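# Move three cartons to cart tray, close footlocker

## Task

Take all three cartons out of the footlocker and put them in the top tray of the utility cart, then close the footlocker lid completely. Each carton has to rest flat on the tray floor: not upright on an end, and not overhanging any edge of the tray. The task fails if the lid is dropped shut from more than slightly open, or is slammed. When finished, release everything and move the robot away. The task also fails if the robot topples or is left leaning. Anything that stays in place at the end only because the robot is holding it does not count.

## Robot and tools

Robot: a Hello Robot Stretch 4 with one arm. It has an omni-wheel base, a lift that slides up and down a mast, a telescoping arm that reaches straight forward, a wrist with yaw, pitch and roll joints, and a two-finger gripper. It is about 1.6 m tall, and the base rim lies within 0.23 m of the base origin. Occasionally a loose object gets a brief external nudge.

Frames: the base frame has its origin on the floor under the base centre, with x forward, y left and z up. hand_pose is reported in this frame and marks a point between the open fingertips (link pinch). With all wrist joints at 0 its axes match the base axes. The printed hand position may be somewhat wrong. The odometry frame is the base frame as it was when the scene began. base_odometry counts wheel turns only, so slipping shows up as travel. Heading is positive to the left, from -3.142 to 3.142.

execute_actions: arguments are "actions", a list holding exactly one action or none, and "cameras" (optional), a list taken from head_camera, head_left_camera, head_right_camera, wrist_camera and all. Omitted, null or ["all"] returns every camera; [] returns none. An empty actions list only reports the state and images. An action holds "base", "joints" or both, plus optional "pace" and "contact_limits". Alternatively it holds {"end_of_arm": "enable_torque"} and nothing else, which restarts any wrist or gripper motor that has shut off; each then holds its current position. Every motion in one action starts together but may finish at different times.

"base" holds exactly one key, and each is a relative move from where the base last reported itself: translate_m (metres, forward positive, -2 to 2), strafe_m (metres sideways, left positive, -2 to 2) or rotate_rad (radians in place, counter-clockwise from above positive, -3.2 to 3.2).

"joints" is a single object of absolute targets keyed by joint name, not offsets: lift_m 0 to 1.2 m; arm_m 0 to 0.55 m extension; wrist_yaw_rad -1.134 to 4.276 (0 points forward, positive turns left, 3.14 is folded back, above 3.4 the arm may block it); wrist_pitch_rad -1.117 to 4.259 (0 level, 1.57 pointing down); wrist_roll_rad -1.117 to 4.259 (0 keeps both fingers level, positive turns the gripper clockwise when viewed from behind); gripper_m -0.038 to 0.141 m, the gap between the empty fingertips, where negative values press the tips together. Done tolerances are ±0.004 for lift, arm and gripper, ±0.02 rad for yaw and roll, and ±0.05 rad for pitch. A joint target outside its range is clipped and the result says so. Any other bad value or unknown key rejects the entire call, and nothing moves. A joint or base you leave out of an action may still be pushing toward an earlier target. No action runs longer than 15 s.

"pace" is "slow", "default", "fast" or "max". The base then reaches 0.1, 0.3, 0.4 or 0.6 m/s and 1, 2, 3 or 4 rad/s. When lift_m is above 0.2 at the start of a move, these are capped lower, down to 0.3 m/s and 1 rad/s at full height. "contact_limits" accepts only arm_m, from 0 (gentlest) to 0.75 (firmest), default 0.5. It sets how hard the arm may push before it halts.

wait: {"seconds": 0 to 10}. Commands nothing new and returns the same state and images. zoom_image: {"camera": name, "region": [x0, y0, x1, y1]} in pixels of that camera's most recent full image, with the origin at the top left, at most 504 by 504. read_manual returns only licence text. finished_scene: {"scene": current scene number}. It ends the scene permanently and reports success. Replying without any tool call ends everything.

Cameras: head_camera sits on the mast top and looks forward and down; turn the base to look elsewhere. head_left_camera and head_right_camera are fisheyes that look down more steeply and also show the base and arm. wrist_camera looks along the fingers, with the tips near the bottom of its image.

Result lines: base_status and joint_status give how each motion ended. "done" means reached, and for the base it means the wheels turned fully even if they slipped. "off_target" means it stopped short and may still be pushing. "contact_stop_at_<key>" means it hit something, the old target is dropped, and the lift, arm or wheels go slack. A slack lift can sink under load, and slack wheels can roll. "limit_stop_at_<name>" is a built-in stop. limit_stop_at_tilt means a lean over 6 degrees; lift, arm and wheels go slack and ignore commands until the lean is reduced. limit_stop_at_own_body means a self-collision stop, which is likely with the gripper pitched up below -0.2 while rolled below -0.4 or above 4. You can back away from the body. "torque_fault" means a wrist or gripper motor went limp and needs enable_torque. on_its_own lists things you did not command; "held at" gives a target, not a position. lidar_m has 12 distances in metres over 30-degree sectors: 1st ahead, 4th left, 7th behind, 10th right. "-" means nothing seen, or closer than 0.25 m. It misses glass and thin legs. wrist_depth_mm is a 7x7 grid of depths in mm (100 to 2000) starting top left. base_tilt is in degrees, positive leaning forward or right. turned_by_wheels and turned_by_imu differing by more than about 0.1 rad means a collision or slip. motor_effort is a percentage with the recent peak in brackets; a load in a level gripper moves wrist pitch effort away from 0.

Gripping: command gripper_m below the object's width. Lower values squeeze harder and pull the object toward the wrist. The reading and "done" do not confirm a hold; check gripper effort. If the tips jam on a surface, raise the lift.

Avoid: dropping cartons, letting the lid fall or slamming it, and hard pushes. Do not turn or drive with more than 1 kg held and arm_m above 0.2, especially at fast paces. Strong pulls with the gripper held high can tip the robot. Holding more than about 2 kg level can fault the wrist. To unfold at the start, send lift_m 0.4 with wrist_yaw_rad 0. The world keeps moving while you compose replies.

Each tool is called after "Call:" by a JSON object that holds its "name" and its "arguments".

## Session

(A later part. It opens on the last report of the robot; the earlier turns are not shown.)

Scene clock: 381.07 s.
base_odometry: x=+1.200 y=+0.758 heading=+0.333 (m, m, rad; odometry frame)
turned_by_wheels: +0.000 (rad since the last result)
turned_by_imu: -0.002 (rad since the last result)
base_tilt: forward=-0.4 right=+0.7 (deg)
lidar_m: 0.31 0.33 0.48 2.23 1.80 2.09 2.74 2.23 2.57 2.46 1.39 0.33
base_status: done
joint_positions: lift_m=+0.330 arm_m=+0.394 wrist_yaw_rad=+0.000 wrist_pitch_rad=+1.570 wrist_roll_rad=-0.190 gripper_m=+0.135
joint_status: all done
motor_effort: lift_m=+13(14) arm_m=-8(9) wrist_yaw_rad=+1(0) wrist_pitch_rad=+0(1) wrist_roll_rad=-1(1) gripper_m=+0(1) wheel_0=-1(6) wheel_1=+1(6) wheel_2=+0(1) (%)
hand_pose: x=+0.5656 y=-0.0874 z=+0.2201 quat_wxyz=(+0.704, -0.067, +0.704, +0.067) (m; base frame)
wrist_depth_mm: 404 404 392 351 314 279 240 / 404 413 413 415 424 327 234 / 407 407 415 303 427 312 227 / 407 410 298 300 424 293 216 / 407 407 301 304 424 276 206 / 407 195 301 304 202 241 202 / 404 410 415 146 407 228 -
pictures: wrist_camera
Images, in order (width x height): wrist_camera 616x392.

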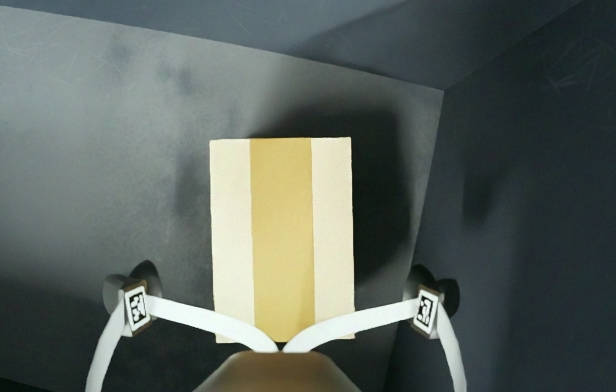

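Call:
{"name": "execute_actions", "arguments": {"actions": [{"joints":{"lift_m":0.215,"arm_m":0.402,"wrist_roll_rad":-0.215}}], "cameras": ["wrist_camera"]}}

Call:
{"name": "execute_actions", "arguments": {"actions": [{"joints":{"gripper_m":0.05}}], "cameras": ["wrist_camera"]}}

Call:
{"name": "execute_actions", "arguments": {"actions": [{"joints":{"lift_m":0.62}}], "cameras": ["wrist_camera"]}}

Scene clock: 385.70 s.
base_odometry: x=+1.200 y=+0.758 heading=+0.333 (m, m, rad; odometry frame)
turned_by_wheels: +0.000 (rad since the last result)
turned_by_imu: -0.002 (rad since the last result)
base_tilt: forward=-0.4 right=+0.6 (deg)
lidar_m: 0.28 0.33 0.46 2.22 1.86 2.09 2.76 2.25 2.56 2.46 1.40 0.32
base_status: not commanded
joint_positions: lift_m=+0.215 arm_m=+0.401 wrist_yaw_rad=+0.000 wrist_pitch_rad=+1.570 wrist_roll_rad=-0.215 gripper_m=+0.135
joint_status: all done
motor_effort: lift_m=+12(13) arm_m=+8(7) wrist_yaw_rad=+1(1) wrist_pitch_rad=+2(1) wrist_roll_rad=-2(2) gripper_m=+0(1) wheel_0=-2(1) wheel_1=+1(1) wheel_2=+0(0) (%)
hand_pose: x=+0.5717 y=-0.0874 z=+0.1051 quat_wxyz=(+0.703, -0.076, +0.703, +0.076) (m; base frame)
wrist_depth_mm: 294 298 300 303 297 262 235 / 296 298 301 304 307 310 241 / 296 298 185 186 309 310 230 / 294 298 186 186 309 297 220 / 294 298 186 187 309 281 208 / 294 189 185 186 190 243 203 / 296 300 185 146 310 229 -
pictures: wrist_camera
Images, in order (width x height): wrist_camera 616x392.

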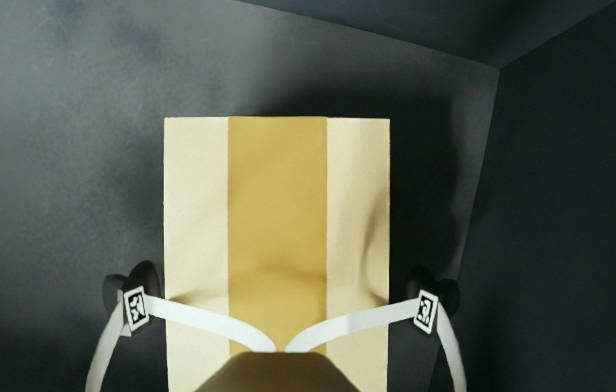

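Scene clock: 387.53 s.
base_odometry: x=+1.200 y=+0.758 heading=+0.333 (m, m, rad; odometry frame)
turned_by_wheels: +0.000 (rad since the last result)
turned_by_imu: -0.001 (rad since the last result)
base_tilt: forward=-0.4 right=+0.7 (deg)
lidar_m: 0.30 0.33 0.44 2.21 1.87 2.09 2.74 2.24 2.59 2.46 1.38 0.32
base_status: not commanded
joint_positions: lift_m=+0.215 arm_m=+0.401 wrist_yaw_rad=+0.000 wrist_pitch_rad=+1.570 wrist_roll_rad=-0.215 gripper_m=+0.050
joint_status: all done
motor_effort: lift_m=+14(14) arm_m=+8(8) wrist_yaw_rad=+1(1) wrist_pitch_rad=+2(1) wrist_roll_rad=+0(2) gripper_m=-23(21) wheel_0=+0(1) wheel_1=+1(1) wheel_2=+0(0) (%)
hand_pose: x=+0.5717 y=-0.0874 z=+0.1050 quat_wxyz=(+0.703, -0.076, +0.703, +0.076) (m; base frame)
wrist_depth_mm: 296 296 300 303 300 264 236 / 294 296 300 304 307 310 241 / 294 296 171 172 174 309 230 / 294 297 170 172 174 297 220 / 296 298 170 172 174 279 208 / 294 174 170 171 174 235 202 / 297 297 168 128 173 213 -
pictures: wrist_camera
Images, in order (width x height): wrist_camera 616x392.

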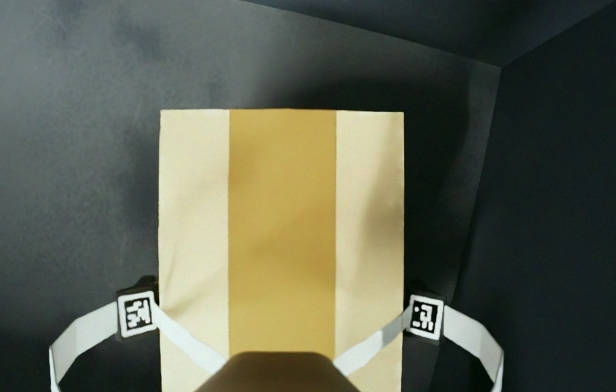

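Scene clock: 390.17 s.
base_odometry: x=+1.200 y=+0.758 heading=+0.333 (m, m, rad; odometry frame)
turned_by_wheels: +0.000 (rad since the last result)
turned_by_imu: -0.001 (rad since the last result)
base_tilt: forward=-0.4 right=+0.7 (deg)
lidar_m: 0.27 0.33 0.47 2.22 1.85 2.10 2.74 2.22 2.58 2.45 1.39 0.33
base_status: not commanded
joint_positions: lift_m=+0.620 arm_m=+0.401 wrist_yaw_rad=+0.000 wrist_pitch_rad=+1.570 wrist_roll_rad=-0.215 gripper_m=+0.050
joint_status: all done
motor_effort: lift_m=+23(25) arm_m=+8(8) wrist_yaw_rad=+1(1) wrist_pitch_rad=-1(2) wrist_roll_rad=-2(2) gripper_m=-22(21) wheel_0=-1(1) wheel_1=+1(1) wheel_2=+0(0) (%)
hand_pose: x=+0.5717 y=-0.0874 z=+0.5092 quat_wxyz=(+0.703, -0.076, +0.703, +0.076) (m; base frame)
wrist_depth_mm: 508 436 389 377 362 343 627 / 676 691 597 496 418 741 741 / 676 691 171 172 174 750 741 / 676 683 171 172 174 741 750 / 676 691 170 171 174 750 741 / 627 174 169 171 174 759 750 / 445 508 168 128 172 741 750
pictures: wrist_camera
Images, in order (width x height): wrist_camera 616x392.

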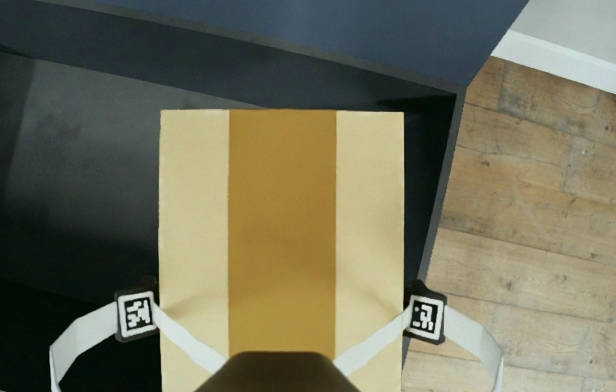

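Call:
{"name": "execute_actions", "arguments": {"actions": [{"base":{"translate_m":-0.33},"joints":{"arm_m":0.05,"wrist_roll_rad":0.0},"pace":"fast"}], "cameras": []}}

Call:
{"name": "execute_actions", "arguments": {"actions": [{"base":{"rotate_rad":2.59},"pace":"fast"}], "cameras": []}}

Call:
{"name": "execute_actions", "arguments": {"actions": [{"base":{"strafe_m":1.55},"pace":"max"}], "cameras": []}}

Call:
{"name": "execute_actions", "arguments": {"actions": [{"joints":{"lift_m":1.14},"base":{"translate_m":0.208},"pace":"fast"}], "cameras": ["head_camera"]}}

Call:
{"name": "execute_actions", "arguments": {"actions": [{"joints":{"arm_m":0.42},"base":{"strafe_m":0.633}}], "cameras": ["head_right_camera","wrist_camera"]}}

Scene clock: 396.77 s.
base_odometry: x=+0.888 y=+0.650 heading=+0.333 (m, m, rad; odometry frame)
turned_by_wheels: +0.000 (rad since the last result)
turned_by_imu: -0.002 (rad since the last result)
base_tilt: forward=-0.3 right=+0.7 (deg)
lidar_m: 0.62 0.65 1.86 2.20 1.64 2.11 2.42 1.94 2.58 2.45 1.85 0.66
base_status: done
joint_positions: lift_m=+0.620 arm_m=+0.051 wrist_yaw_rad=+0.000 wrist_pitch_rad=+1.571 wrist_roll_rad=+0.000 gripper_m=+0.050
joint_status: all done
motor_effort: lift_m=+23(24) arm_m=-8(9) wrist_yaw_rad=+1(0) wrist_pitch_rad=-1(2) wrist_roll_rad=+0(2) gripper_m=-21(22) wheel_0=+0(6) wheel_1=+2(5) wheel_2=+1(12) (%)
hand_pose: x=+0.2223 y=-0.0874 z=+0.5093 quat_wxyz=(+0.707, +0.000, +0.707, +0.000) (m; base frame)
wrist_depth_mm: 699 715 715 732 732 732 750 / 707 723 715 723 732 732 759 / 707 707 170 172 174 741 750 / 699 723 170 172 175 750 759 / 707 707 170 171 174 750 759 / 707 173 169 171 173 759 759 / 699 508 168 128 173 741 768
pictures: none
No camera images: the call's "cameras" was empty. Leave "cameras" out to get every camera's image.

Scene clock: 399.00 s.
base_odometry: x=+0.888 y=+0.650 heading=+2.923 (m, m, rad; odometry frame)
turned_by_wheels: +2.590 (rad since the last result)
turned_by_imu: +2.593 (rad since the last result)
base_tilt: forward=-0.4 right=+0.6 (deg)
lidar_m: 1.96 2.39 1.98 2.28 2.47 1.96 0.66 0.62 0.65 1.78 2.19 1.65
base_status: done
joint_positions: lift_m=+0.620 arm_m=+0.051 wrist_yaw_rad=+0.000 wrist_pitch_rad=+1.570 wrist_roll_rad=+0.000 gripper_m=+0.050
joint_status: not commanded
motor_effort: lift_m=+20(23) arm_m=-8(8) wrist_yaw_rad=+0(1) wrist_pitch_rad=+1(1) wrist_roll_rad=-2(1) gripper_m=-23(23) wheel_0=+1(8) wheel_1=+0(5) wheel_2=+0(12) (%)
hand_pose: x=+0.2226 y=-0.0874 z=+0.5095 quat_wxyz=(+0.707, +0.000, +0.707, +0.000) (m; base frame)
wrist_depth_mm: 699 715 723 732 741 741 759 / 715 715 723 732 741 750 759 / 707 723 170 172 175 750 759 / 715 715 170 172 174 750 759 / 707 707 170 171 174 759 750 / 723 173 169 171 174 759 741 / 723 512 168 128 172 759 750
pictures: none
No camera images: the call's "cameras" was empty. Leave "cameras" out to get every camera's image.

Scene clock: 403.67 s.
base_odometry: x=+0.553 y=-0.863 heading=+2.923 (m, m, rad; odometry frame)
turned_by_wheels: +0.000 (rad since the last result)
turned_by_imu: -0.001 (rad since the last result)
base_tilt: forward=-0.5 right=+0.7 (deg)
lidar_m: 1.66 0.65 0.81 1.22 1.15 1.20 1.63 2.10 1.81 2.03 2.72 2.36
base_status: done
joint_positions: lift_m=+0.620 arm_m=+0.051 wrist_yaw_rad=+0.000 wrist_pitch_rad=+1.570 wrist_roll_rad=+0.000 gripper_m=+0.050
joint_status: not commanded
motor_effort: lift_m=+20(20) arm_m=-8(8) wrist_yaw_rad=+0(0) wrist_pitch_rad=+4(0) wrist_roll_rad=-1(1) gripper_m=-21(22) wheel_0=+2(11) wheel_1=+0(12) wheel_2=-1(7) (%)
hand_pose: x=+0.2225 y=-0.0874 z=+0.5095 quat_wxyz=(+0.707, +0.000, +0.707, +0.000) (m; base frame)
wrist_depth_mm: 699 723 723 732 732 750 759 / 699 715 707 741 732 750 750 / 707 715 171 172 174 741 750 / 715 715 170 171 174 750 768 / 707 715 170 172 173 741 759 / 707 173 170 170 174 741 759 / 699 504 168 128 173 741 750
pictures: none
No camera images: the call's "cameras" was empty. Leave "cameras" out to get every camera's image.

Scene clock: 406.07 s.
base_odometry: x=+0.350 y=-0.819 heading=+2.923 (m, m, rad; odometry frame)
turned_by_wheels: +0.000 (rad since the last result)
turned_by_imu: -0.001 (rad since the last result)
base_tilt: forward=-0.4 right=+0.6 (deg)
lidar_m: 1.47 0.51 0.53 1.35 1.28 1.32 1.75 2.26 1.91 2.28 2.61 2.05
base_status: done
joint_positions: lift_m=+1.140 arm_m=+0.051 wrist_yaw_rad=+0.000 wrist_pitch_rad=+1.570 wrist_roll_rad=+0.000 gripper_m=+0.050
joint_status: all done
motor_effort: lift_m=+23(25) arm_m=-8(8) wrist_yaw_rad=+1(2) wrist_pitch_rad=+0(1) wrist_roll_rad=-1(1) gripper_m=-22(23) wheel_0=+1(6) wheel_1=-2(6) wheel_2=+0(10) (%)
hand_pose: x=+0.2225 y=-0.0874 z=+1.0293 quat_wxyz=(+0.707, +0.000, +0.707, +0.000) (m; base frame)
wrist_depth_mm: 759 1160 1205 1255 1229 1281 1281 / 759 1229 1229 1229 1255 1281 1281 / 1060 1118 171 172 174 1255 1255 / 1205 1229 171 171 174 1281 1281 / 1182 1205 169 172 173 1229 1255 / 1205 173 169 171 173 1281 1336 / 1205 1205 168 128 173 1281 1281
pictures: head_camera
Images, in order (width x height): head_camera 420x560.

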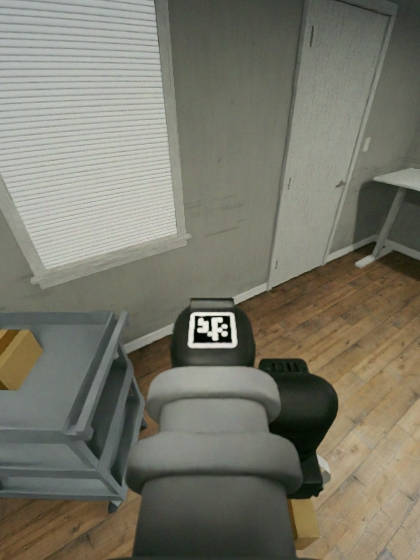

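Scene clock: 409.50 s.
base_odometry: x=+0.212 y=-1.437 heading=+2.923 (m, m, rad; odometry frame)
turned_by_wheels: +0.000 (rad since the last result)
turned_by_imu: -0.002 (rad since the last result)
base_tilt: forward=-0.4 right=+0.6 (deg)
lidar_m: 0.32 0.37 0.51 0.80 0.72 0.77 1.02 2.63 2.44 2.70 3.15 0.33
base_status: done
joint_positions: lift_m=+1.140 arm_m=+0.419 wrist_yaw_rad=+0.000 wrist_pitch_rad=+1.570 wrist_roll_rad=+0.000 gripper_m=+0.050
joint_status: all done
motor_effort: lift_m=+22(23) arm_m=+8(8) wrist_yaw_rad=+0(0) wrist_pitch_rad=+0(1) wrist_roll_rad=-1(0) gripper_m=-19(20) wheel_0=+2(8) wheel_1=-1(7) wheel_2=-1(4) (%)
hand_pose: x=+0.5897 y=-0.0874 z=+1.0293 quat_wxyz=(+0.707, +0.000, +0.707, +0.000) (m; base frame)
wrist_depth_mm: 415 418 427 433 418 1281 1281 / 439 445 449 459 459 1281 1281 / 410 442 171 172 175 1255 1308 / 327 330 170 172 174 1281 1281 / 329 329 170 172 173 1255 1281 / 329 173 170 170 174 1308 1308 / 439 449 168 128 174 402 1308
pictures: head_right_camera, wrist_camera
Images, in order (width x height): head_right_camera 420x672, wrist_camera 616x392.

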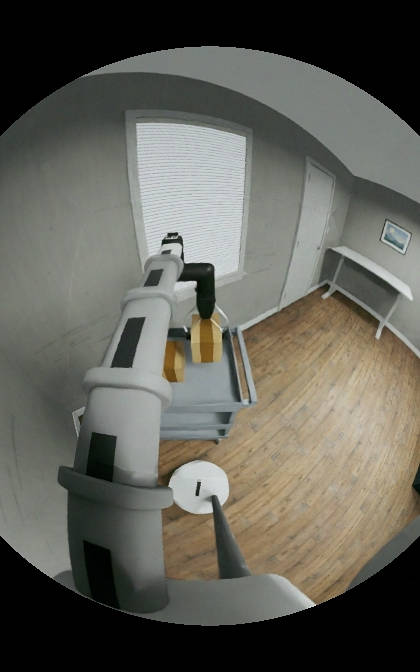

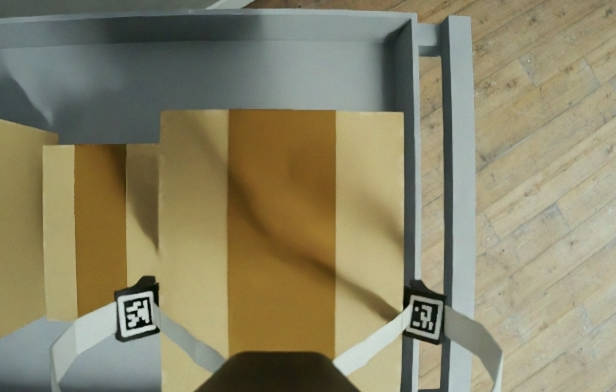

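Call:
{"name": "execute_actions", "arguments": {"actions": [{"joints":{"lift_m":0.99}}], "cameras": ["wrist_camera"]}}

Scene clock: 413.10 s.
base_odometry: x=+0.212 y=-1.437 heading=+2.923 (m, m, rad; odometry frame)
turned_by_wheels: +0.000 (rad since the last result)
turned_by_imu: -0.001 (rad since the last result)
base_tilt: forward=-0.5 right=+0.6 (deg)
lidar_m: 0.32 0.35 0.52 0.78 0.74 0.76 1.06 2.62 2.45 2.69 3.16 0.37
base_status: not commanded
joint_positions: lift_m=+0.990 arm_m=+0.419 wrist_yaw_rad=+0.000 wrist_pitch_rad=+1.570 wrist_roll_rad=+0.000 gripper_m=+0.050
joint_status: all done
motor_effort: lift_m=+14(21) arm_m=+8(8) wrist_yaw_rad=+0(1) wrist_pitch_rad=+0(0) wrist_roll_rad=-1(1) gripper_m=-22(22) wheel_0=+2(1) wheel_1=-1(1) wheel_2=+0(1) (%)
hand_pose: x=+0.5897 y=-0.0874 z=+0.8800 quat_wxyz=(+0.707, +0.000, +0.707, +0.000) (m; base frame)
wrist_depth_mm: 294 300 301 306 309 281 246 / 297 301 303 306 312 283 245 / 183 271 170 172 175 287 251 / 182 249 169 172 174 289 251 / 183 250 170 172 174 312 251 / 183 173 169 171 174 270 247 / 183 244 168 128 173 266 249
pictures: wrist_camera
Images, in order (width x height): wrist_camera 616x392.

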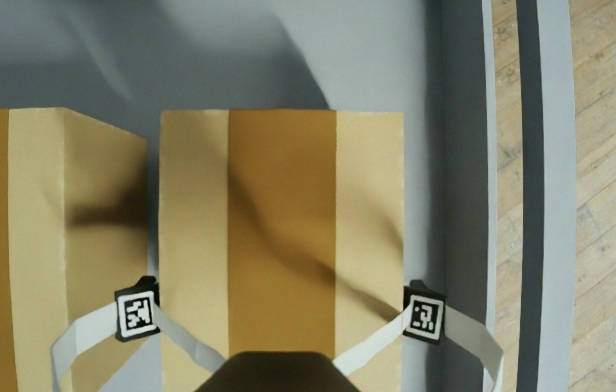

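Call:
{"name": "execute_actions", "arguments": {"actions": [{"joints":{"lift_m":0.965},"pace":"slow"}], "cameras": []}}

Call:
{"name": "execute_actions", "arguments": {"actions": [{"joints":{"gripper_m":0.122}}], "cameras": ["wrist_camera"]}}

Call:
{"name": "execute_actions", "arguments": {"actions": [{"joints":{"lift_m":1.12},"pace":"fast"}], "cameras": ["wrist_camera","head_right_camera"]}}

Scene clock: 416.27 s.
base_odometry: x=+0.212 y=-1.437 heading=+2.923 (m, m, rad; odometry frame)
turned_by_wheels: +0.000 (rad since the last result)
turned_by_imu: -0.001 (rad since the last result)
base_tilt: forward=-0.5 right=+0.6 (deg)
lidar_m: 0.33 0.36 0.52 0.80 0.73 0.77 1.03 2.60 2.46 2.69 3.17 0.36
base_status: not commanded
joint_positions: lift_m=+0.966 arm_m=+0.419 wrist_yaw_rad=-0.001 wrist_pitch_rad=+1.574 wrist_roll_rad=+0.000 gripper_m=+0.050
joint_status: all done
motor_effort: lift_m=+5(14) arm_m=+8(8) wrist_yaw_rad=+3(3) wrist_pitch_rad=-12(13) wrist_roll_rad=+0(1) gripper_m=-17(21) wheel_0=+2(2) wheel_1=-1(1) wheel_2=+0(1) (%)
hand_pose: x=+0.5884 y=-0.0874 z=+0.8558 quat_wxyz=(+0.706, +0.000, +0.708, +0.000) (m; base frame)
wrist_depth_mm: 277 281 285 287 291 278 237 / 278 281 285 290 290 264 237 / 178 250 167 169 172 265 241 / 178 232 167 170 172 266 242 / 178 232 168 170 173 266 242 / 167 174 169 170 172 230 239 / 164 243 167 129 173 282 238
pictures: none
No camera images: the call's "cameras" was empty. Leave "cameras" out to get every camera's image.

Scene clock: 417.90 s.
base_odometry: x=+0.212 y=-1.437 heading=+2.923 (m, m, rad; odometry frame)
turned_by_wheels: +0.000 (rad since the last result)
turned_by_imu: -0.001 (rad since the last result)
base_tilt: forward=-0.6 right=+0.6 (deg)
lidar_m: 0.33 0.38 0.49 0.79 0.71 0.76 1.04 2.61 2.48 2.72 3.13 0.36
base_status: not commanded
joint_positions: lift_m=+0.966 arm_m=+0.419 wrist_yaw_rad=+0.000 wrist_pitch_rad=+1.571 wrist_roll_rad=+0.000 gripper_m=+0.122
joint_status: all done
motor_effort: lift_m=+7(7) arm_m=+8(8) wrist_yaw_rad=+3(4) wrist_pitch_rad=-3(12) wrist_roll_rad=+0(0) gripper_m=+1(15) wheel_0=+1(1) wheel_1=+0(1) wheel_2=+0(1) (%)
hand_pose: x=+0.5892 y=-0.0874 z=+0.8556 quat_wxyz=(+0.707, +0.000, +0.707, +0.000) (m; base frame)
wrist_depth_mm: 278 281 286 289 293 277 237 / 277 281 285 289 293 281 239 / 178 273 168 169 173 264 241 / 178 233 168 170 173 266 241 / 177 231 169 170 173 267 240 / 176 183 169 171 173 245 239 / 174 244 168 144 173 262 237
pictures: wrist_camera
Images, in order (width x height): wrist_camera 616x392.

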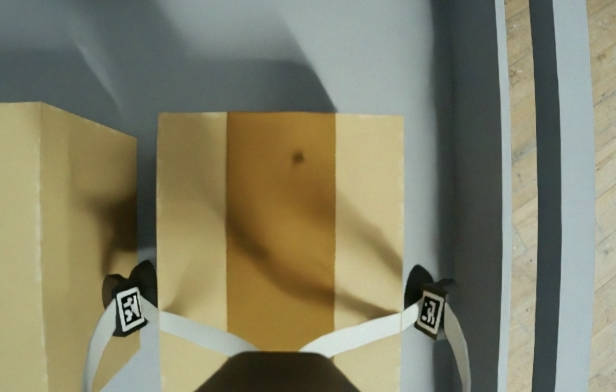

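Scene clock: 419.30 s.
base_odometry: x=+0.212 y=-1.437 heading=+2.923 (m, m, rad; odometry frame)
turned_by_wheels: +0.000 (rad since the last result)
turned_by_imu: -0.001 (rad since the last result)
base_tilt: forward=-0.5 right=+0.8 (deg)
lidar_m: 0.33 0.35 0.55 0.80 0.73 0.77 1.05 2.61 2.47 2.70 3.15 0.37
base_status: not commanded
joint_positions: lift_m=+1.120 arm_m=+0.419 wrist_yaw_rad=+0.000 wrist_pitch_rad=+1.570 wrist_roll_rad=+0.000 gripper_m=+0.122
joint_status: all done
motor_effort: lift_m=+22(23) arm_m=+8(8) wrist_yaw_rad=+0(2) wrist_pitch_rad=-1(4) wrist_roll_rad=-1(0) gripper_m=+0(1) wheel_0=+1(1) wheel_1=+0(0) wheel_2=-1(0) (%)
hand_pose: x=+0.5899 y=-0.0874 z=+1.0094 quat_wxyz=(+0.708, +0.000, +0.707, +0.000) (m; base frame)
wrist_depth_mm: 413 413 421 427 410 1255 1281 / 421 427 430 436 439 1229 1255 / 415 424 430 439 439 1255 1255 / 309 312 319 320 442 1229 1229 / 310 309 319 319 439 1255 1255 / 306 207 317 320 201 1255 1255 / 424 427 433 151 442 1281 1255
pictures: head_right_camera, wrist_camera
Images, in order (width x height): head_right_camera 420x672, wrist_camera 616x392.

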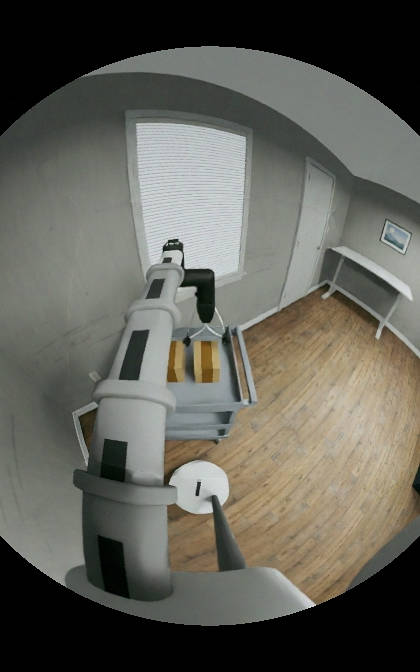

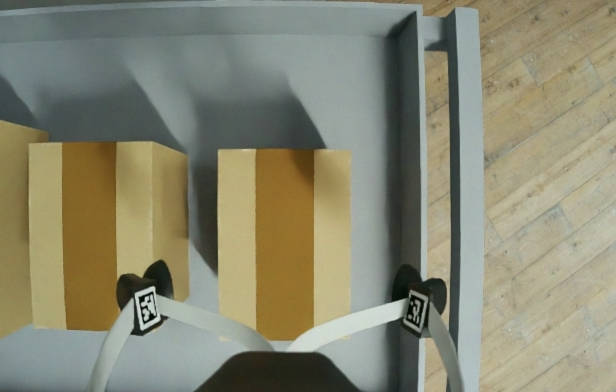

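Call:
{"name": "execute_actions", "arguments": {"actions": [{"base":{"strafe_m":-0.5},"joints":{"arm_m":0.0},"pace":"fast"}], "cameras": []}}

Call:
{"name": "execute_actions", "arguments": {"actions": [{"joints":{"lift_m":0.652},"base":{"translate_m":-0.103},"pace":"max"}], "cameras": []}}

Call:
{"name": "execute_actions", "arguments": {"actions": [{"base":{"strafe_m":-1.91},"joints":{"wrist_pitch_rad":0.223,"gripper_m":0.07},"pace":"max"}], "cameras": []}}

Call:
{"name": "execute_actions", "arguments": {"actions": [{"base":{"rotate_rad":-2.59},"pace":"fast"}], "cameras": ["head_camera","wrist_camera"]}}

Scene clock: 426.07 s.
base_odometry: x=+0.321 y=-0.948 heading=+2.923 (m, m, rad; odometry frame)
turned_by_wheels: +0.000 (rad since the last result)
turned_by_imu: -0.003 (rad since the last result)
base_tilt: forward=-0.4 right=+0.7 (deg)
lidar_m: 0.81 0.39 0.51 1.22 1.13 1.21 1.64 2.35 2.04 2.33 2.72 2.00
base_status: done
joint_positions: lift_m=+1.120 arm_m=+0.004 wrist_yaw_rad=+0.000 wrist_pitch_rad=+1.570 wrist_roll_rad=+0.000 gripper_m=+0.122
joint_status: arm_m off_target (ended at +0.004, target +0.000)
joint sent to its limit — the command would take arm_m past its lower limit, so that joint was sent only as far as its limit.
motor_effort: lift_m=+21(22) arm_m=-8(8) wrist_yaw_rad=+2(1) wrist_pitch_rad=+1(2) wrist_roll_rad=-1(2) gripper_m=+1(1) wheel_0=+0(8) wheel_1=+0(7) wheel_2=-1(5) (%)
hand_pose: x=+0.1751 y=-0.0874 z=+1.0094 quat_wxyz=(+0.707, +0.000, +0.707, +0.000) (m; base frame)
wrist_depth_mm: 723 1060 1205 1205 1229 1229 1255 / 741 1042 1205 1255 1281 1255 1255 / 1042 1042 1229 1255 1255 1281 1255 / 1205 1205 1229 1255 1229 1255 1255 / 1160 1182 991 1025 1205 1229 1255 / 1205 207 1008 991 200 1255 1255 / 1160 1205 1205 151 1255 1281 1255
pictures: none
No camera images: the call's "cameras" was empty. Leave "cameras" out to get every camera's image.

Scene clock: 427.80 s.
base_odometry: x=+0.421 y=-0.971 heading=+2.923 (m, m, rad; odometry frame)
turned_by_wheels: +0.000 (rad since the last result)
turned_by_imu: -0.001 (rad since the last result)
base_tilt: forward=-0.4 right=+0.7 (deg)
lidar_m: 0.81 0.51 0.66 1.18 1.10 1.15 1.54 2.25 1.98 2.26 2.79 2.14
base_status: done
joint_positions: lift_m=+0.652 arm_m=+0.004 wrist_yaw_rad=+0.000 wrist_pitch_rad=+1.570 wrist_roll_rad=+0.000 gripper_m=+0.122
joint_status: all done
motor_effort: lift_m=+14(19) arm_m=-8(8) wrist_yaw_rad=+1(2) wrist_pitch_rad=+0(0) wrist_roll_rad=-1(1) gripper_m=+0(1) wheel_0=+1(4) wheel_1=+0(5) wheel_2=-2(6) (%)
hand_pose: x=+0.1752 y=-0.0874 z=+0.5420 quat_wxyz=(+0.707, +0.000, +0.707, +0.000) (m; base frame)
wrist_depth_mm: 580 741 750 759 768 778 778 / 741 750 750 759 778 778 788 / 741 741 750 759 759 778 788 / 732 750 750 759 778 768 788 / 741 741 544 559 778 788 788 / 750 207 544 549 200 778 788 / 741 539 549 152 788 778 798
pictures: none
No camera images: the call's "cameras" was empty. Leave "cameras" out to get every camera's image.

Scene clock: 433.30 s.
base_odometry: x=+0.836 y=+0.894 heading=+2.923 (m, m, rad; odometry frame)
turned_by_wheels: +0.000 (rad since the last result)
turned_by_imu: -0.005 (rad since the last result)
base_tilt: forward=-0.4 right=+0.7 (deg)
lidar_m: 1.62 2.41 2.20 2.16 2.71 1.90 0.64 0.57 0.62 1.75 1.98 1.46
base_status: done
joint_positions: lift_m=+0.652 arm_m=+0.004 wrist_yaw_rad=+0.000 wrist_pitch_rad=+0.226 wrist_roll_rad=+0.000 gripper_m=+0.070
joint_status: all done
motor_effort: lift_m=+14(14) arm_m=-8(8) wrist_yaw_rad=+1(2) wrist_pitch_rad=-6(13) wrist_roll_rad=-2(2) gripper_m=-2(2) wheel_0=-1(10) wheel_1=-1(11) wheel_2=-1(0) (%)
hand_pose: x=+0.4561 y=-0.0874 z=+0.7659 quat_wxyz=(+0.994, +0.000, +0.113, +0.000) (m; base frame)
wrist_depth_mm: 1808 - - - - 1756 1537 / 1808 - - - - 1661 1537 / 1808 - - - - 1756 1618 / 1921 - - - - 1756 1618 / 1921 - - - - 1808 1661 / 1576 1499 211 1708 199 1618 1618 / 1281 1205 1255 699 1281 1336 1336
pictures: none
No camera images: the call's "cameras" was empty. Leave "cameras" out to get every camera's image.

Scene clock: 435.57 s.
base_odometry: x=+0.836 y=+0.894 heading=+0.333 (m, m, rad; odometry frame)
turned_by_wheels: -2.590 (rad since the last result)
turned_by_imu: -2.595 (rad since the last result)
base_tilt: forward=-0.4 right=+0.7 (deg)
lidar_m: 0.58 0.63 1.82 1.97 1.46 1.72 2.42 2.15 2.22 2.71 1.81 0.59
base_status: done
joint_positions: lift_m=+0.652 arm_m=+0.004 wrist_yaw_rad=+0.000 wrist_pitch_rad=+0.225 wrist_roll_rad=+0.000 gripper_m=+0.070
joint_status: not commanded
motor_effort: lift_m=+16(16) arm_m=-8(8) wrist_yaw_rad=+2(1) wrist_pitch_rad=-7(8) wrist_roll_rad=-1(1) gripper_m=-1(3) wheel_0=+0(6) wheel_1=+0(8) wheel_2=+0(6) (%)
hand_pose: x=+0.4562 y=-0.0874 z=+0.7659 quat_wxyz=(+0.994, +0.000, +0.112, +0.000) (m; base frame)
wrist_depth_mm: 917 960 946 960 960 991 991 / 946 960 1008 991 1008 1008 1060 / 991 1008 1008 1025 1042 1060 1078 / 1025 991 991 991 1008 1118 1138 / 1078 946 960 976 946 1160 1160 / 1078 931 211 917 199 1160 1205 / 1118 904 904 530 931 1229 1229
pictures: head_camera, wrist_camera
Images, in order (width x height): head_camera 420x560, wrist_camera 616x392.

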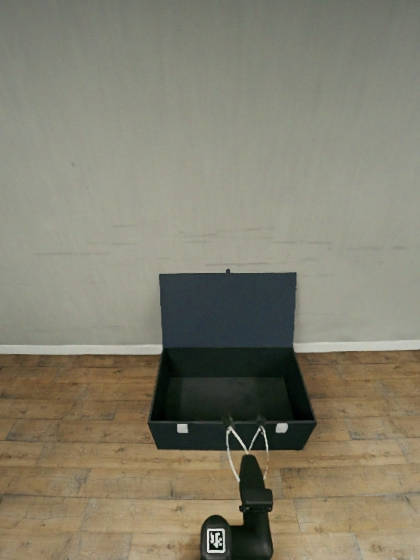

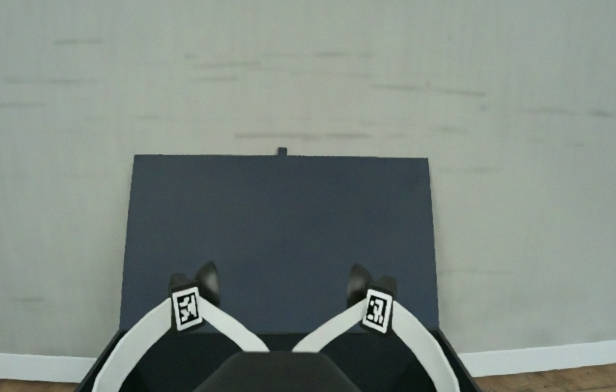

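Call:
{"name": "execute_actions", "arguments": {"actions": [{"base":{"translate_m":0.30},"joints":{"arm_m":0.40},"pace":"fast"}], "cameras": ["wrist_camera"]}}

Scene clock: 438.83 s.
base_odometry: x=+1.119 y=+0.992 heading=+0.333 (m, m, rad; odometry frame)
turned_by_wheels: +0.000 (rad since the last result)
turned_by_imu: -0.001 (rad since the last result)
base_tilt: forward=-0.4 right=+0.7 (deg)
lidar_m: 0.28 0.33 1.38 1.98 1.63 1.75 2.73 2.38 2.82 2.71 0.44 0.31
base_status: done
joint_positions: lift_m=+0.652 arm_m=+0.399 wrist_yaw_rad=+0.000 wrist_pitch_rad=+0.225 wrist_roll_rad=+0.000 gripper_m=+0.070
joint_status: all done
motor_effort: lift_m=+16(16) arm_m=+8(9) wrist_yaw_rad=+1(2) wrist_pitch_rad=-7(6) wrist_roll_rad=-1(2) gripper_m=-2(1) wheel_0=-1(7) wheel_1=-1(7) wheel_2=+1(8) (%)
hand_pose: x=+0.8508 y=-0.0873 z=+0.7660 quat_wxyz=(+0.994, +0.000, +0.112, +0.000) (m; base frame)
wrist_depth_mm: 314 315 322 325 329 334 338 / 322 324 330 334 338 343 349 / 334 338 343 349 355 355 362 / 342 349 353 359 366 368 375 / 340 343 347 351 357 364 364 / 329 330 211 343 200 347 353 / 320 320 324 242 334 340 342
pictures: wrist_camera
Images, in order (width x height): wrist_camera 616x392.

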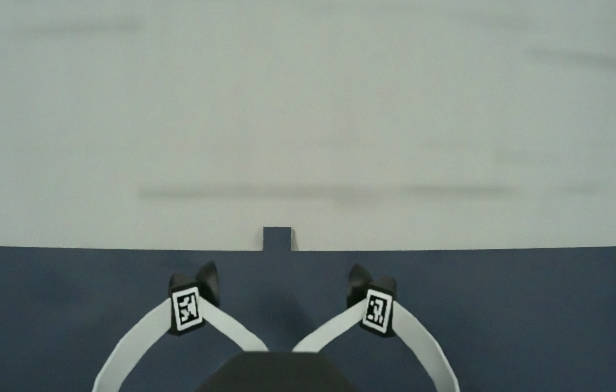

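Call:
{"name": "execute_actions", "arguments": {"actions": [{"base":{"strafe_m":0.006},"joints":{"arm_m":0.48,"lift_m":0.634}}], "cameras": ["wrist_camera","head_camera"]}}

Scene clock: 446.23 s.
base_odometry: x=+1.117 y=+0.998 heading=+0.333 (m, m, rad; odometry frame)
turned_by_wheels: +0.000 (rad since the last result)
turned_by_imu: -0.002 (rad since the last result)
base_tilt: forward=-0.5 right=+0.8 (deg)
lidar_m: 0.30 0.32 1.39 1.96 1.66 1.75 2.73 2.39 2.84 2.70 0.44 0.33
base_status: done
joint_positions: lift_m=+0.634 arm_m=+0.479 wrist_yaw_rad=+0.000 wrist_pitch_rad=+0.225 wrist_roll_rad=+0.000 gripper_m=+0.070
joint_status: all done
motor_effort: lift_m=+13(15) arm_m=+8(9) wrist_yaw_rad=+1(1) wrist_pitch_rad=-7(6) wrist_roll_rad=-1(1) gripper_m=-1(2) wheel_0=+1(6) wheel_1=+1(8) wheel_2=+0(2) (%)
hand_pose: x=+0.9307 y=-0.0874 z=+0.7482 quat_wxyz=(+0.994, +0.000, +0.112, +0.000) (m; base frame)
wrist_depth_mm: 240 245 249 252 256 259 260 / 248 251 255 258 263 265 270 / 256 262 264 267 272 276 279 / 266 270 272 276 281 285 289 / 273 277 279 282 289 293 297 / 254 257 211 265 199 271 272 / 246 247 253 204 258 264 266
pictures: head_camera, wrist_camera
Images, in order (width x height): head_camera 420x560, wrist_camera 616x392.

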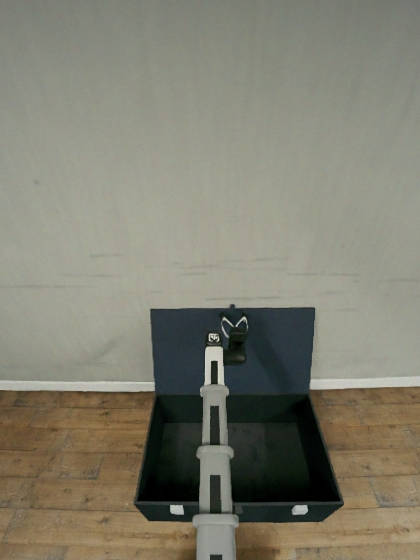

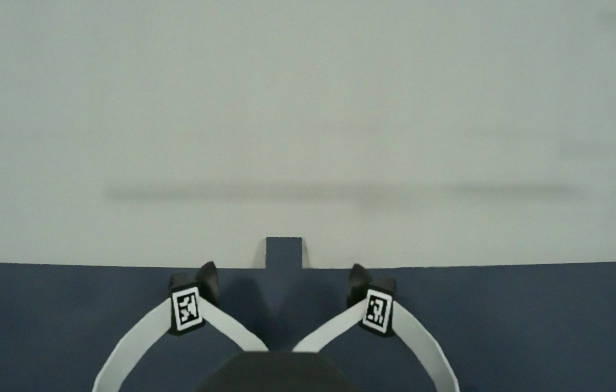

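Call:
{"name": "execute_actions", "arguments": {"actions": [{"joints":{"lift_m":0.648,"gripper_m":0.06}}], "cameras": []}}

Call:
{"name": "execute_actions", "arguments": {"actions": [{"joints":{"arm_m":0.52},"pace":"slow","contact_limits":{"arm_m":0.2}}], "cameras": ["wrist_camera","head_left_camera"]}}

Scene clock: 451.73 s.
base_odometry: x=+1.117 y=+0.998 heading=+0.333 (m, m, rad; odometry frame)
turned_by_wheels: +0.000 (rad since the last result)
turned_by_imu: -0.002 (rad since the last result)
base_tilt: forward=-0.3 right=+0.6 (deg)
lidar_m: 0.31 0.34 1.38 1.96 1.65 1.73 2.75 2.40 2.83 2.69 0.43 0.31
base_status: not commanded
joint_positions: lift_m=+0.648 arm_m=+0.479 wrist_yaw_rad=+0.000 wrist_pitch_rad=+0.225 wrist_roll_rad=+0.000 gripper_m=+0.060
joint_status: all done
motor_effort: lift_m=+22(22) arm_m=+8(8) wrist_yaw_rad=+1(1) wrist_pitch_rad=-6(5) wrist_roll_rad=-2(1) gripper_m=-3(4) wheel_0=+2(1) wheel_1=+0(1) wheel_2=+0(0) (%)
hand_pose: x=+0.9307 y=-0.0874 z=+0.7614 quat_wxyz=(+0.994, +0.000, +0.112, +0.000) (m; base frame)
wrist_depth_mm: 240 244 247 252 254 258 259 / 248 251 254 258 262 265 267 / 257 260 265 267 271 277 278 / 265 270 273 277 279 286 290 / 276 278 279 283 290 294 298 / 262 263 195 270 202 278 279 / 252 252 257 208 264 268 271
pictures: none
No camera images: the call's "cameras" was empty. Leave "cameras" out to get every camera's image.

Scene clock: 453.27 s.
base_odometry: x=+1.117 y=+0.998 heading=+0.333 (m, m, rad; odometry frame)
turned_by_wheels: +0.000 (rad since the last result)
turned_by_imu: -0.001 (rad since the last result)
base_tilt: forward=-0.4 right=+0.7 (deg)
lidar_m: 0.28 0.30 1.37 1.96 1.65 1.74 2.74 2.39 2.86 2.72 0.44 0.31
base_status: not commanded
joint_positions: lift_m=+0.648 arm_m=+0.519 wrist_yaw_rad=+0.000 wrist_pitch_rad=+0.225 wrist_roll_rad=+0.000 gripper_m=+0.060
joint_status: all done
motor_effort: lift_m=+22(22) arm_m=+8(9) wrist_yaw_rad=+1(1) wrist_pitch_rad=-5(5) wrist_roll_rad=+0(1) gripper_m=-2(3) wheel_0=+1(1) wheel_1=+0(0) wheel_2=+0(0) (%)
contact_limits: arm_m 0.2
hand_pose: x=+0.9706 y=-0.0874 z=+0.7614 quat_wxyz=(+0.994, +0.000, +0.112, +0.000) (m; base frame)
wrist_depth_mm: 206 208 211 214 217 220 222 / 211 213 217 220 224 226 229 / 218 221 224 228 232 234 237 / 225 229 233 236 238 243 246 / 234 238 238 244 247 251 256 / 238 242 195 235 202 255 244 / 221 220 226 191 231 234 236
pictures: head_left_camera, wrist_camera
Images, in order (width x height): head_left_camera 420x672, wrist_camera 616x392.

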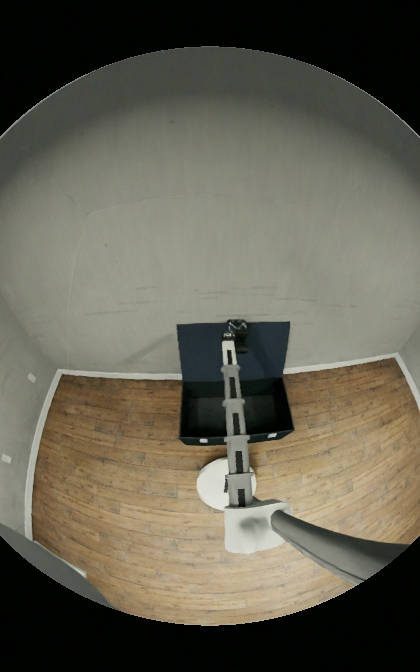

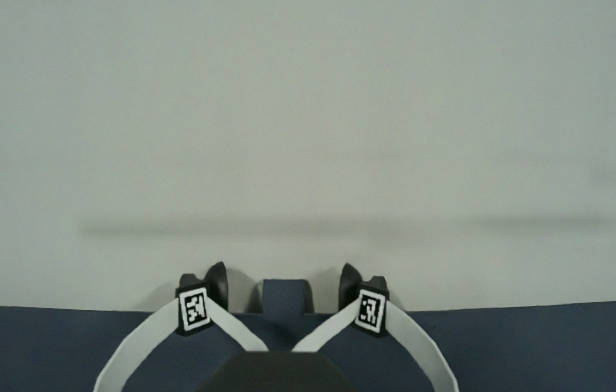

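Call:
{"name": "execute_actions", "arguments": {"actions": [{"joints":{"arm_m":0.53},"pace":"slow","contact_limits":{"arm_m":0.2}}], "cameras": ["wrist_camera"]}}

Call:
{"name": "execute_actions", "arguments": {"actions": [{"joints":{"gripper_m":-0.035}}], "cameras": ["wrist_camera","head_camera"]}}

Scene clock: 456.33 s.
base_odometry: x=+1.117 y=+0.997 heading=+0.333 (m, m, rad; odometry frame)
turned_by_wheels: +0.000 (rad since the last result)
turned_by_imu: -0.001 (rad since the last result)
base_tilt: forward=-0.4 right=+0.7 (deg)
lidar_m: 0.30 0.32 1.38 1.96 1.65 1.74 2.75 2.39 2.83 2.68 0.42 0.33
base_status: not commanded
joint_positions: lift_m=+0.648 arm_m=+0.527 wrist_yaw_rad=-0.005 wrist_pitch_rad=+0.226 wrist_roll_rad=+0.000 gripper_m=+0.060
joint_status: all done
on_its_own: wrist_yaw_rad is at rest, and its effort (+15) is outside its rest range (-13 to +13)
motor_effort: lift_m=+22(22) arm_m=+14(14) wrist_yaw_rad=+15(16) wrist_pitch_rad=-11(9) wrist_roll_rad=-2(3) gripper_m=-1(3) wheel_0=+3(2) wheel_1=+3(3) wheel_2=-4(3) (%)
contact_limits: arm_m 0.2
hand_pose: x=+0.9791 y=-0.0888 z=+0.7612 quat_wxyz=(+0.994, +0.000, +0.113, -0.002) (m; base frame)
wrist_depth_mm: 197 201 204 207 208 212 216 / 203 206 210 213 216 219 221 / 211 213 217 220 224 226 231 / 218 221 224 227 232 236 238 / 227 229 232 236 239 244 248 / 230 230 224 230 204 251 254 / 213 216 220 187 224 228 230
pictures: wrist_camera
Images, in order (width x height): wrist_camera 616x392.

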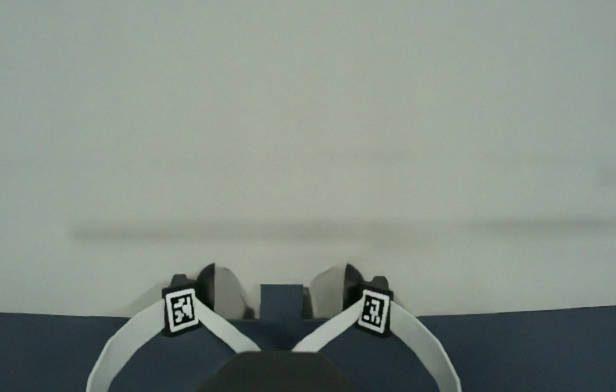

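Scene clock: 457.97 s.
base_odometry: x=+1.117 y=+0.997 heading=+0.333 (m, m, rad; odometry frame)
turned_by_wheels: +0.000 (rad since the last result)
turned_by_imu: -0.001 (rad since the last result)
base_tilt: forward=-0.4 right=+0.6 (deg)
lidar_m: 0.28 0.33 1.37 1.97 1.67 1.74 2.73 2.36 2.82 2.72 0.44 0.32
base_status: not commanded
joint_positions: lift_m=+0.648 arm_m=+0.529 wrist_yaw_rad=+0.001 wrist_pitch_rad=+0.223 wrist_roll_rad=+0.000 gripper_m=-0.034
joint_status: all done
motor_effort: lift_m=+21(21) arm_m=+7(14) wrist_yaw_rad=+0(15) wrist_pitch_rad=+0(9) wrist_roll_rad=+0(1) gripper_m=-23(21) wheel_0=+1(3) wheel_1=+1(3) wheel_2=+1(4) (%)
hand_pose: x=+0.9810 y=-0.0873 z=+0.7621 quat_wxyz=(+0.994, +0.000, +0.111, +0.000) (m; base frame)
wrist_depth_mm: 196 199 202 204 207 210 212 / 202 205 208 211 214 216 219 / 209 211 213 218 221 225 226 / 216 220 222 226 228 233 235 / 223 226 229 232 236 239 242 / 230 231 192 213 182 247 249 / 204 204 208 182 213 215 218
pictures: head_camera, wrist_camera
Images, in order (width x height): head_camera 420x560, wrist_camera 616x392.

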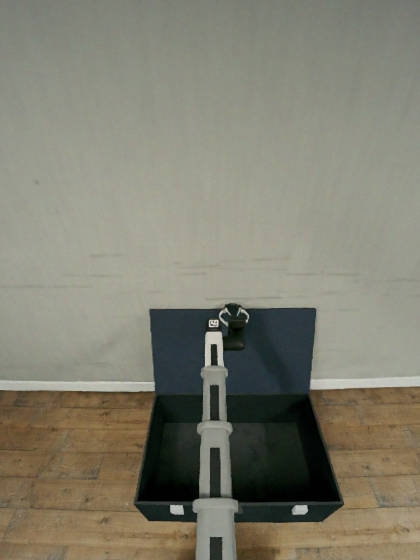

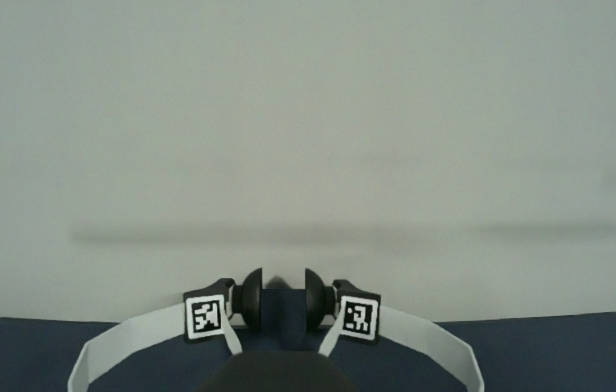

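Call:
{"name": "execute_actions", "arguments": {"actions": [{"base":{"translate_m":-0.03},"joints":{"lift_m":0.662},"pace":"slow"}], "cameras": ["wrist_camera"]}}

Call:
{"name": "execute_actions", "arguments": {"actions": [{"base":{"translate_m":-0.035},"joints":{"lift_m":0.674},"pace":"slow"}], "cameras": ["wrist_camera","head_camera"]}}

Scene clock: 467.50 s.
base_odometry: x=+1.089 y=+0.988 heading=+0.333 (m, m, rad; odometry frame)
turned_by_wheels: +0.000 (rad since the last result)
turned_by_imu: -0.002 (rad since the last result)
base_tilt: forward=-0.4 right=+0.7 (deg)
lidar_m: 0.33 0.36 1.43 1.95 1.63 1.75 2.72 2.37 2.83 2.71 0.46 0.35
base_status: done
joint_positions: lift_m=+0.662 arm_m=+0.529 wrist_yaw_rad=+0.001 wrist_pitch_rad=+0.224 wrist_roll_rad=+0.000 gripper_m=-0.034
joint_status: all done
motor_effort: lift_m=+22(24) arm_m=+7(7) wrist_yaw_rad=+0(0) wrist_pitch_rad=-3(23) wrist_roll_rad=-1(1) gripper_m=-22(22) wheel_0=-2(5) wheel_1=+0(3) wheel_2=+1(10) (%)
hand_pose: x=+0.9809 y=-0.0873 z=+0.7758 quat_wxyz=(+0.994, +0.000, +0.112, +0.000) (m; base frame)
wrist_depth_mm: 224 226 229 232 236 239 242 / 230 233 236 239 242 245 248 / 236 242 242 247 250 253 257 / 246 249 251 256 259 263 266 / 254 257 259 264 270 272 277 / 260 263 191 216 182 282 283 / 206 207 209 183 215 218 220
pictures: wrist_camera
Images, in order (width x height): wrist_camera 616x392.

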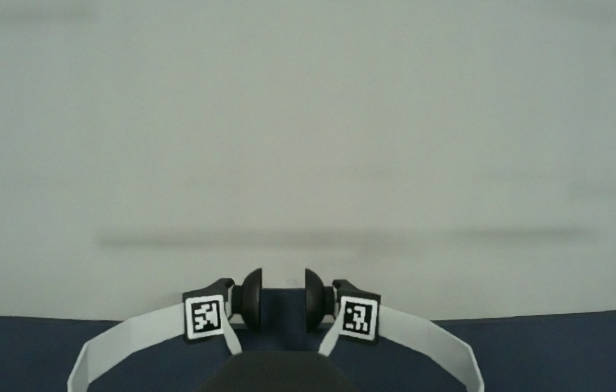

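Scene clock: 468.97 s.
base_odometry: x=+1.056 y=+0.976 heading=+0.333 (m, m, rad; odometry frame)
turned_by_wheels: +0.000 (rad since the last result)
turned_by_imu: -0.001 (rad since the last result)
base_tilt: forward=-0.4 right=+0.7 (deg)
lidar_m: 0.36 0.39 1.48 1.96 1.61 1.74 2.67 2.31 2.86 2.71 0.52 0.37
base_status: done
joint_positions: lift_m=+0.674 arm_m=+0.529 wrist_yaw_rad=+0.001 wrist_pitch_rad=+0.224 wrist_roll_rad=+0.000 gripper_m=-0.034
joint_status: all done
motor_effort: lift_m=+22(24) arm_m=+7(7) wrist_yaw_rad=+1(0) wrist_pitch_rad=-1(26) wrist_roll_rad=-1(1) gripper_m=-23(20) wheel_0=-2(5) wheel_1=-2(3) wheel_2=+3(4) (%)
hand_pose: x=+0.9810 y=-0.0873 z=+0.7878 quat_wxyz=(+0.994, +0.000, +0.112, +0.000) (m; base frame)
wrist_depth_mm: 254 256 260 265 266 271 273 / 263 265 267 274 277 278 282 / 270 276 278 282 286 289 293 / 279 285 287 291 297 300 304 / 289 296 298 300 306 312 315 / 297 300 191 213 182 320 324 / 208 210 212 185 219 222 224
pictures: head_camera, wrist_camera
Images, in order (width x height): head_camera 420x560, wrist_camera 616x392.

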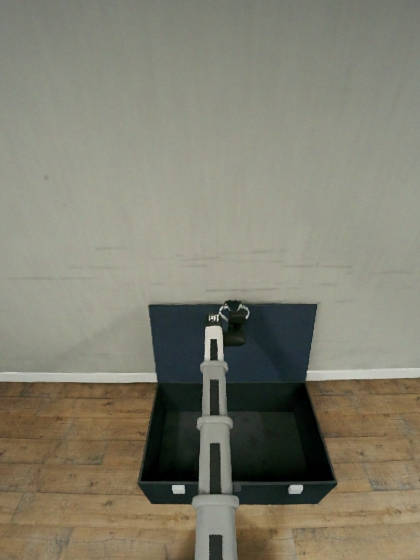

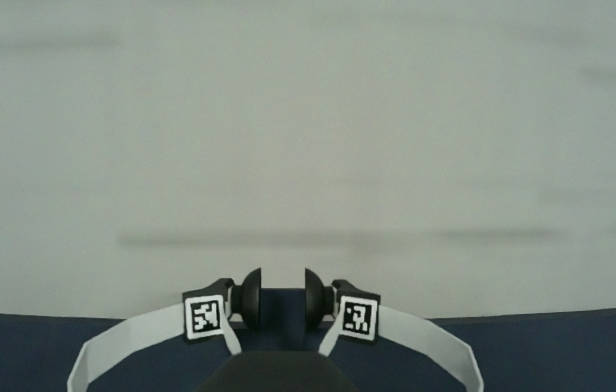

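Call:
{"name": "execute_actions", "arguments": {"actions": [{"base":{"translate_m":-0.05},"joints":{"lift_m":0.686},"pace":"slow"}], "cameras": []}}

Call:
{"name": "execute_actions", "arguments": {"actions": [{"base":{"translate_m":-0.05},"joints":{"lift_m":0.691},"pace":"slow"}], "cameras": ["wrist_camera","head_camera"]}}

Scene clock: 474.40 s.
base_odometry: x=+1.009 y=+0.960 heading=+0.333 (m, m, rad; odometry frame)
turned_by_wheels: +0.000 (rad since the last result)
turned_by_imu: -0.002 (rad since the last result)
base_tilt: forward=-0.4 right=+0.7 (deg)
lidar_m: 0.41 0.43 1.54 1.94 1.57 1.72 2.61 2.28 2.80 2.72 0.62 0.43
base_status: done
joint_positions: lift_m=+0.686 arm_m=+0.529 wrist_yaw_rad=+0.001 wrist_pitch_rad=+0.223 wrist_roll_rad=+0.000 gripper_m=-0.034
joint_status: all done
motor_effort: lift_m=+22(26) arm_m=+7(7) wrist_yaw_rad=+0(1) wrist_pitch_rad=-1(28) wrist_roll_rad=-2(1) gripper_m=-21(22) wheel_0=-2(4) wheel_1=-1(3) wheel_2=+2(6) (%)
hand_pose: x=+0.9810 y=-0.0872 z=+0.7999 quat_wxyz=(+0.994, +0.000, +0.111, +0.000) (m; base frame)
wrist_depth_mm: 298 303 304 310 314 319 322 / 304 314 317 319 325 329 332 / 320 322 325 332 336 336 343 / 329 332 340 343 347 353 357 / 338 343 349 353 362 366 368 / 347 353 191 212 182 373 379 / 211 216 216 186 222 224 228
pictures: none
No camera images: the call's "cameras" was empty. Leave "cameras" out to get every camera's image.

Scene clock: 476.10 s.
base_odometry: x=+0.962 y=+0.944 heading=+0.333 (m, m, rad; odometry frame)
turned_by_wheels: +0.000 (rad since the last result)
turned_by_imu: -0.001 (rad since the last result)
base_tilt: forward=-0.5 right=+0.6 (deg)
lidar_m: 0.44 0.48 1.60 1.96 1.56 1.71 2.55 2.26 2.69 2.70 1.62 0.50
base_status: done
joint_positions: lift_m=+0.691 arm_m=+0.529 wrist_yaw_rad=+0.001 wrist_pitch_rad=+0.222 wrist_roll_rad=+0.000 gripper_m=-0.034
joint_status: all done
motor_effort: lift_m=+22(24) arm_m=+7(7) wrist_yaw_rad=-1(1) wrist_pitch_rad=+6(12) wrist_roll_rad=+1(1) gripper_m=-20(23) wheel_0=-2(3) wheel_1=+0(3) wheel_2=+1(7) (%)
hand_pose: x=+0.9811 y=-0.0872 z=+0.8055 quat_wxyz=(+0.994, +0.000, +0.111, +0.000) (m; base frame)
wrist_depth_mm: 342 347 353 355 362 368 368 / 351 355 362 368 373 379 382 / 366 370 375 379 387 392 397 / 377 382 384 394 397 404 407 / 389 394 399 407 413 421 424 / 399 402 190 211 181 430 244 / 216 218 220 187 228 230 233
pictures: head_camera, wrist_camera
Images, in order (width x height): head_camera 420x560, wrist_camera 616x392.

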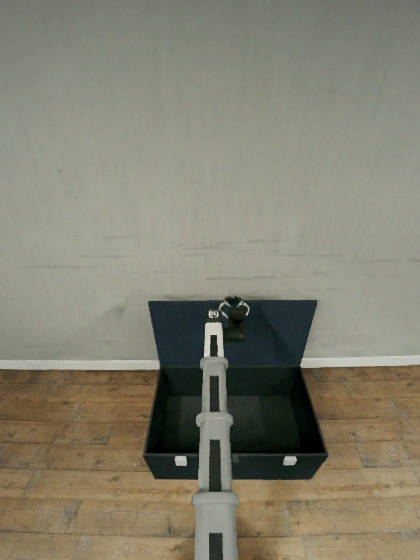

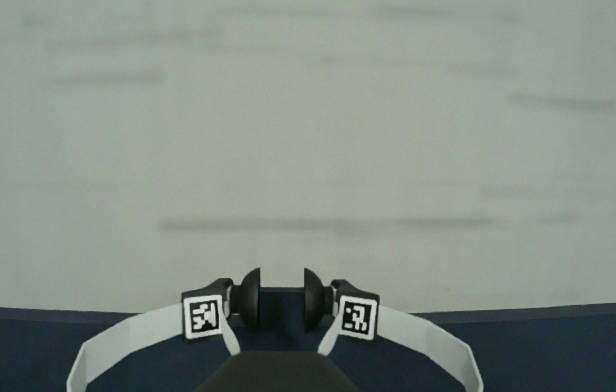

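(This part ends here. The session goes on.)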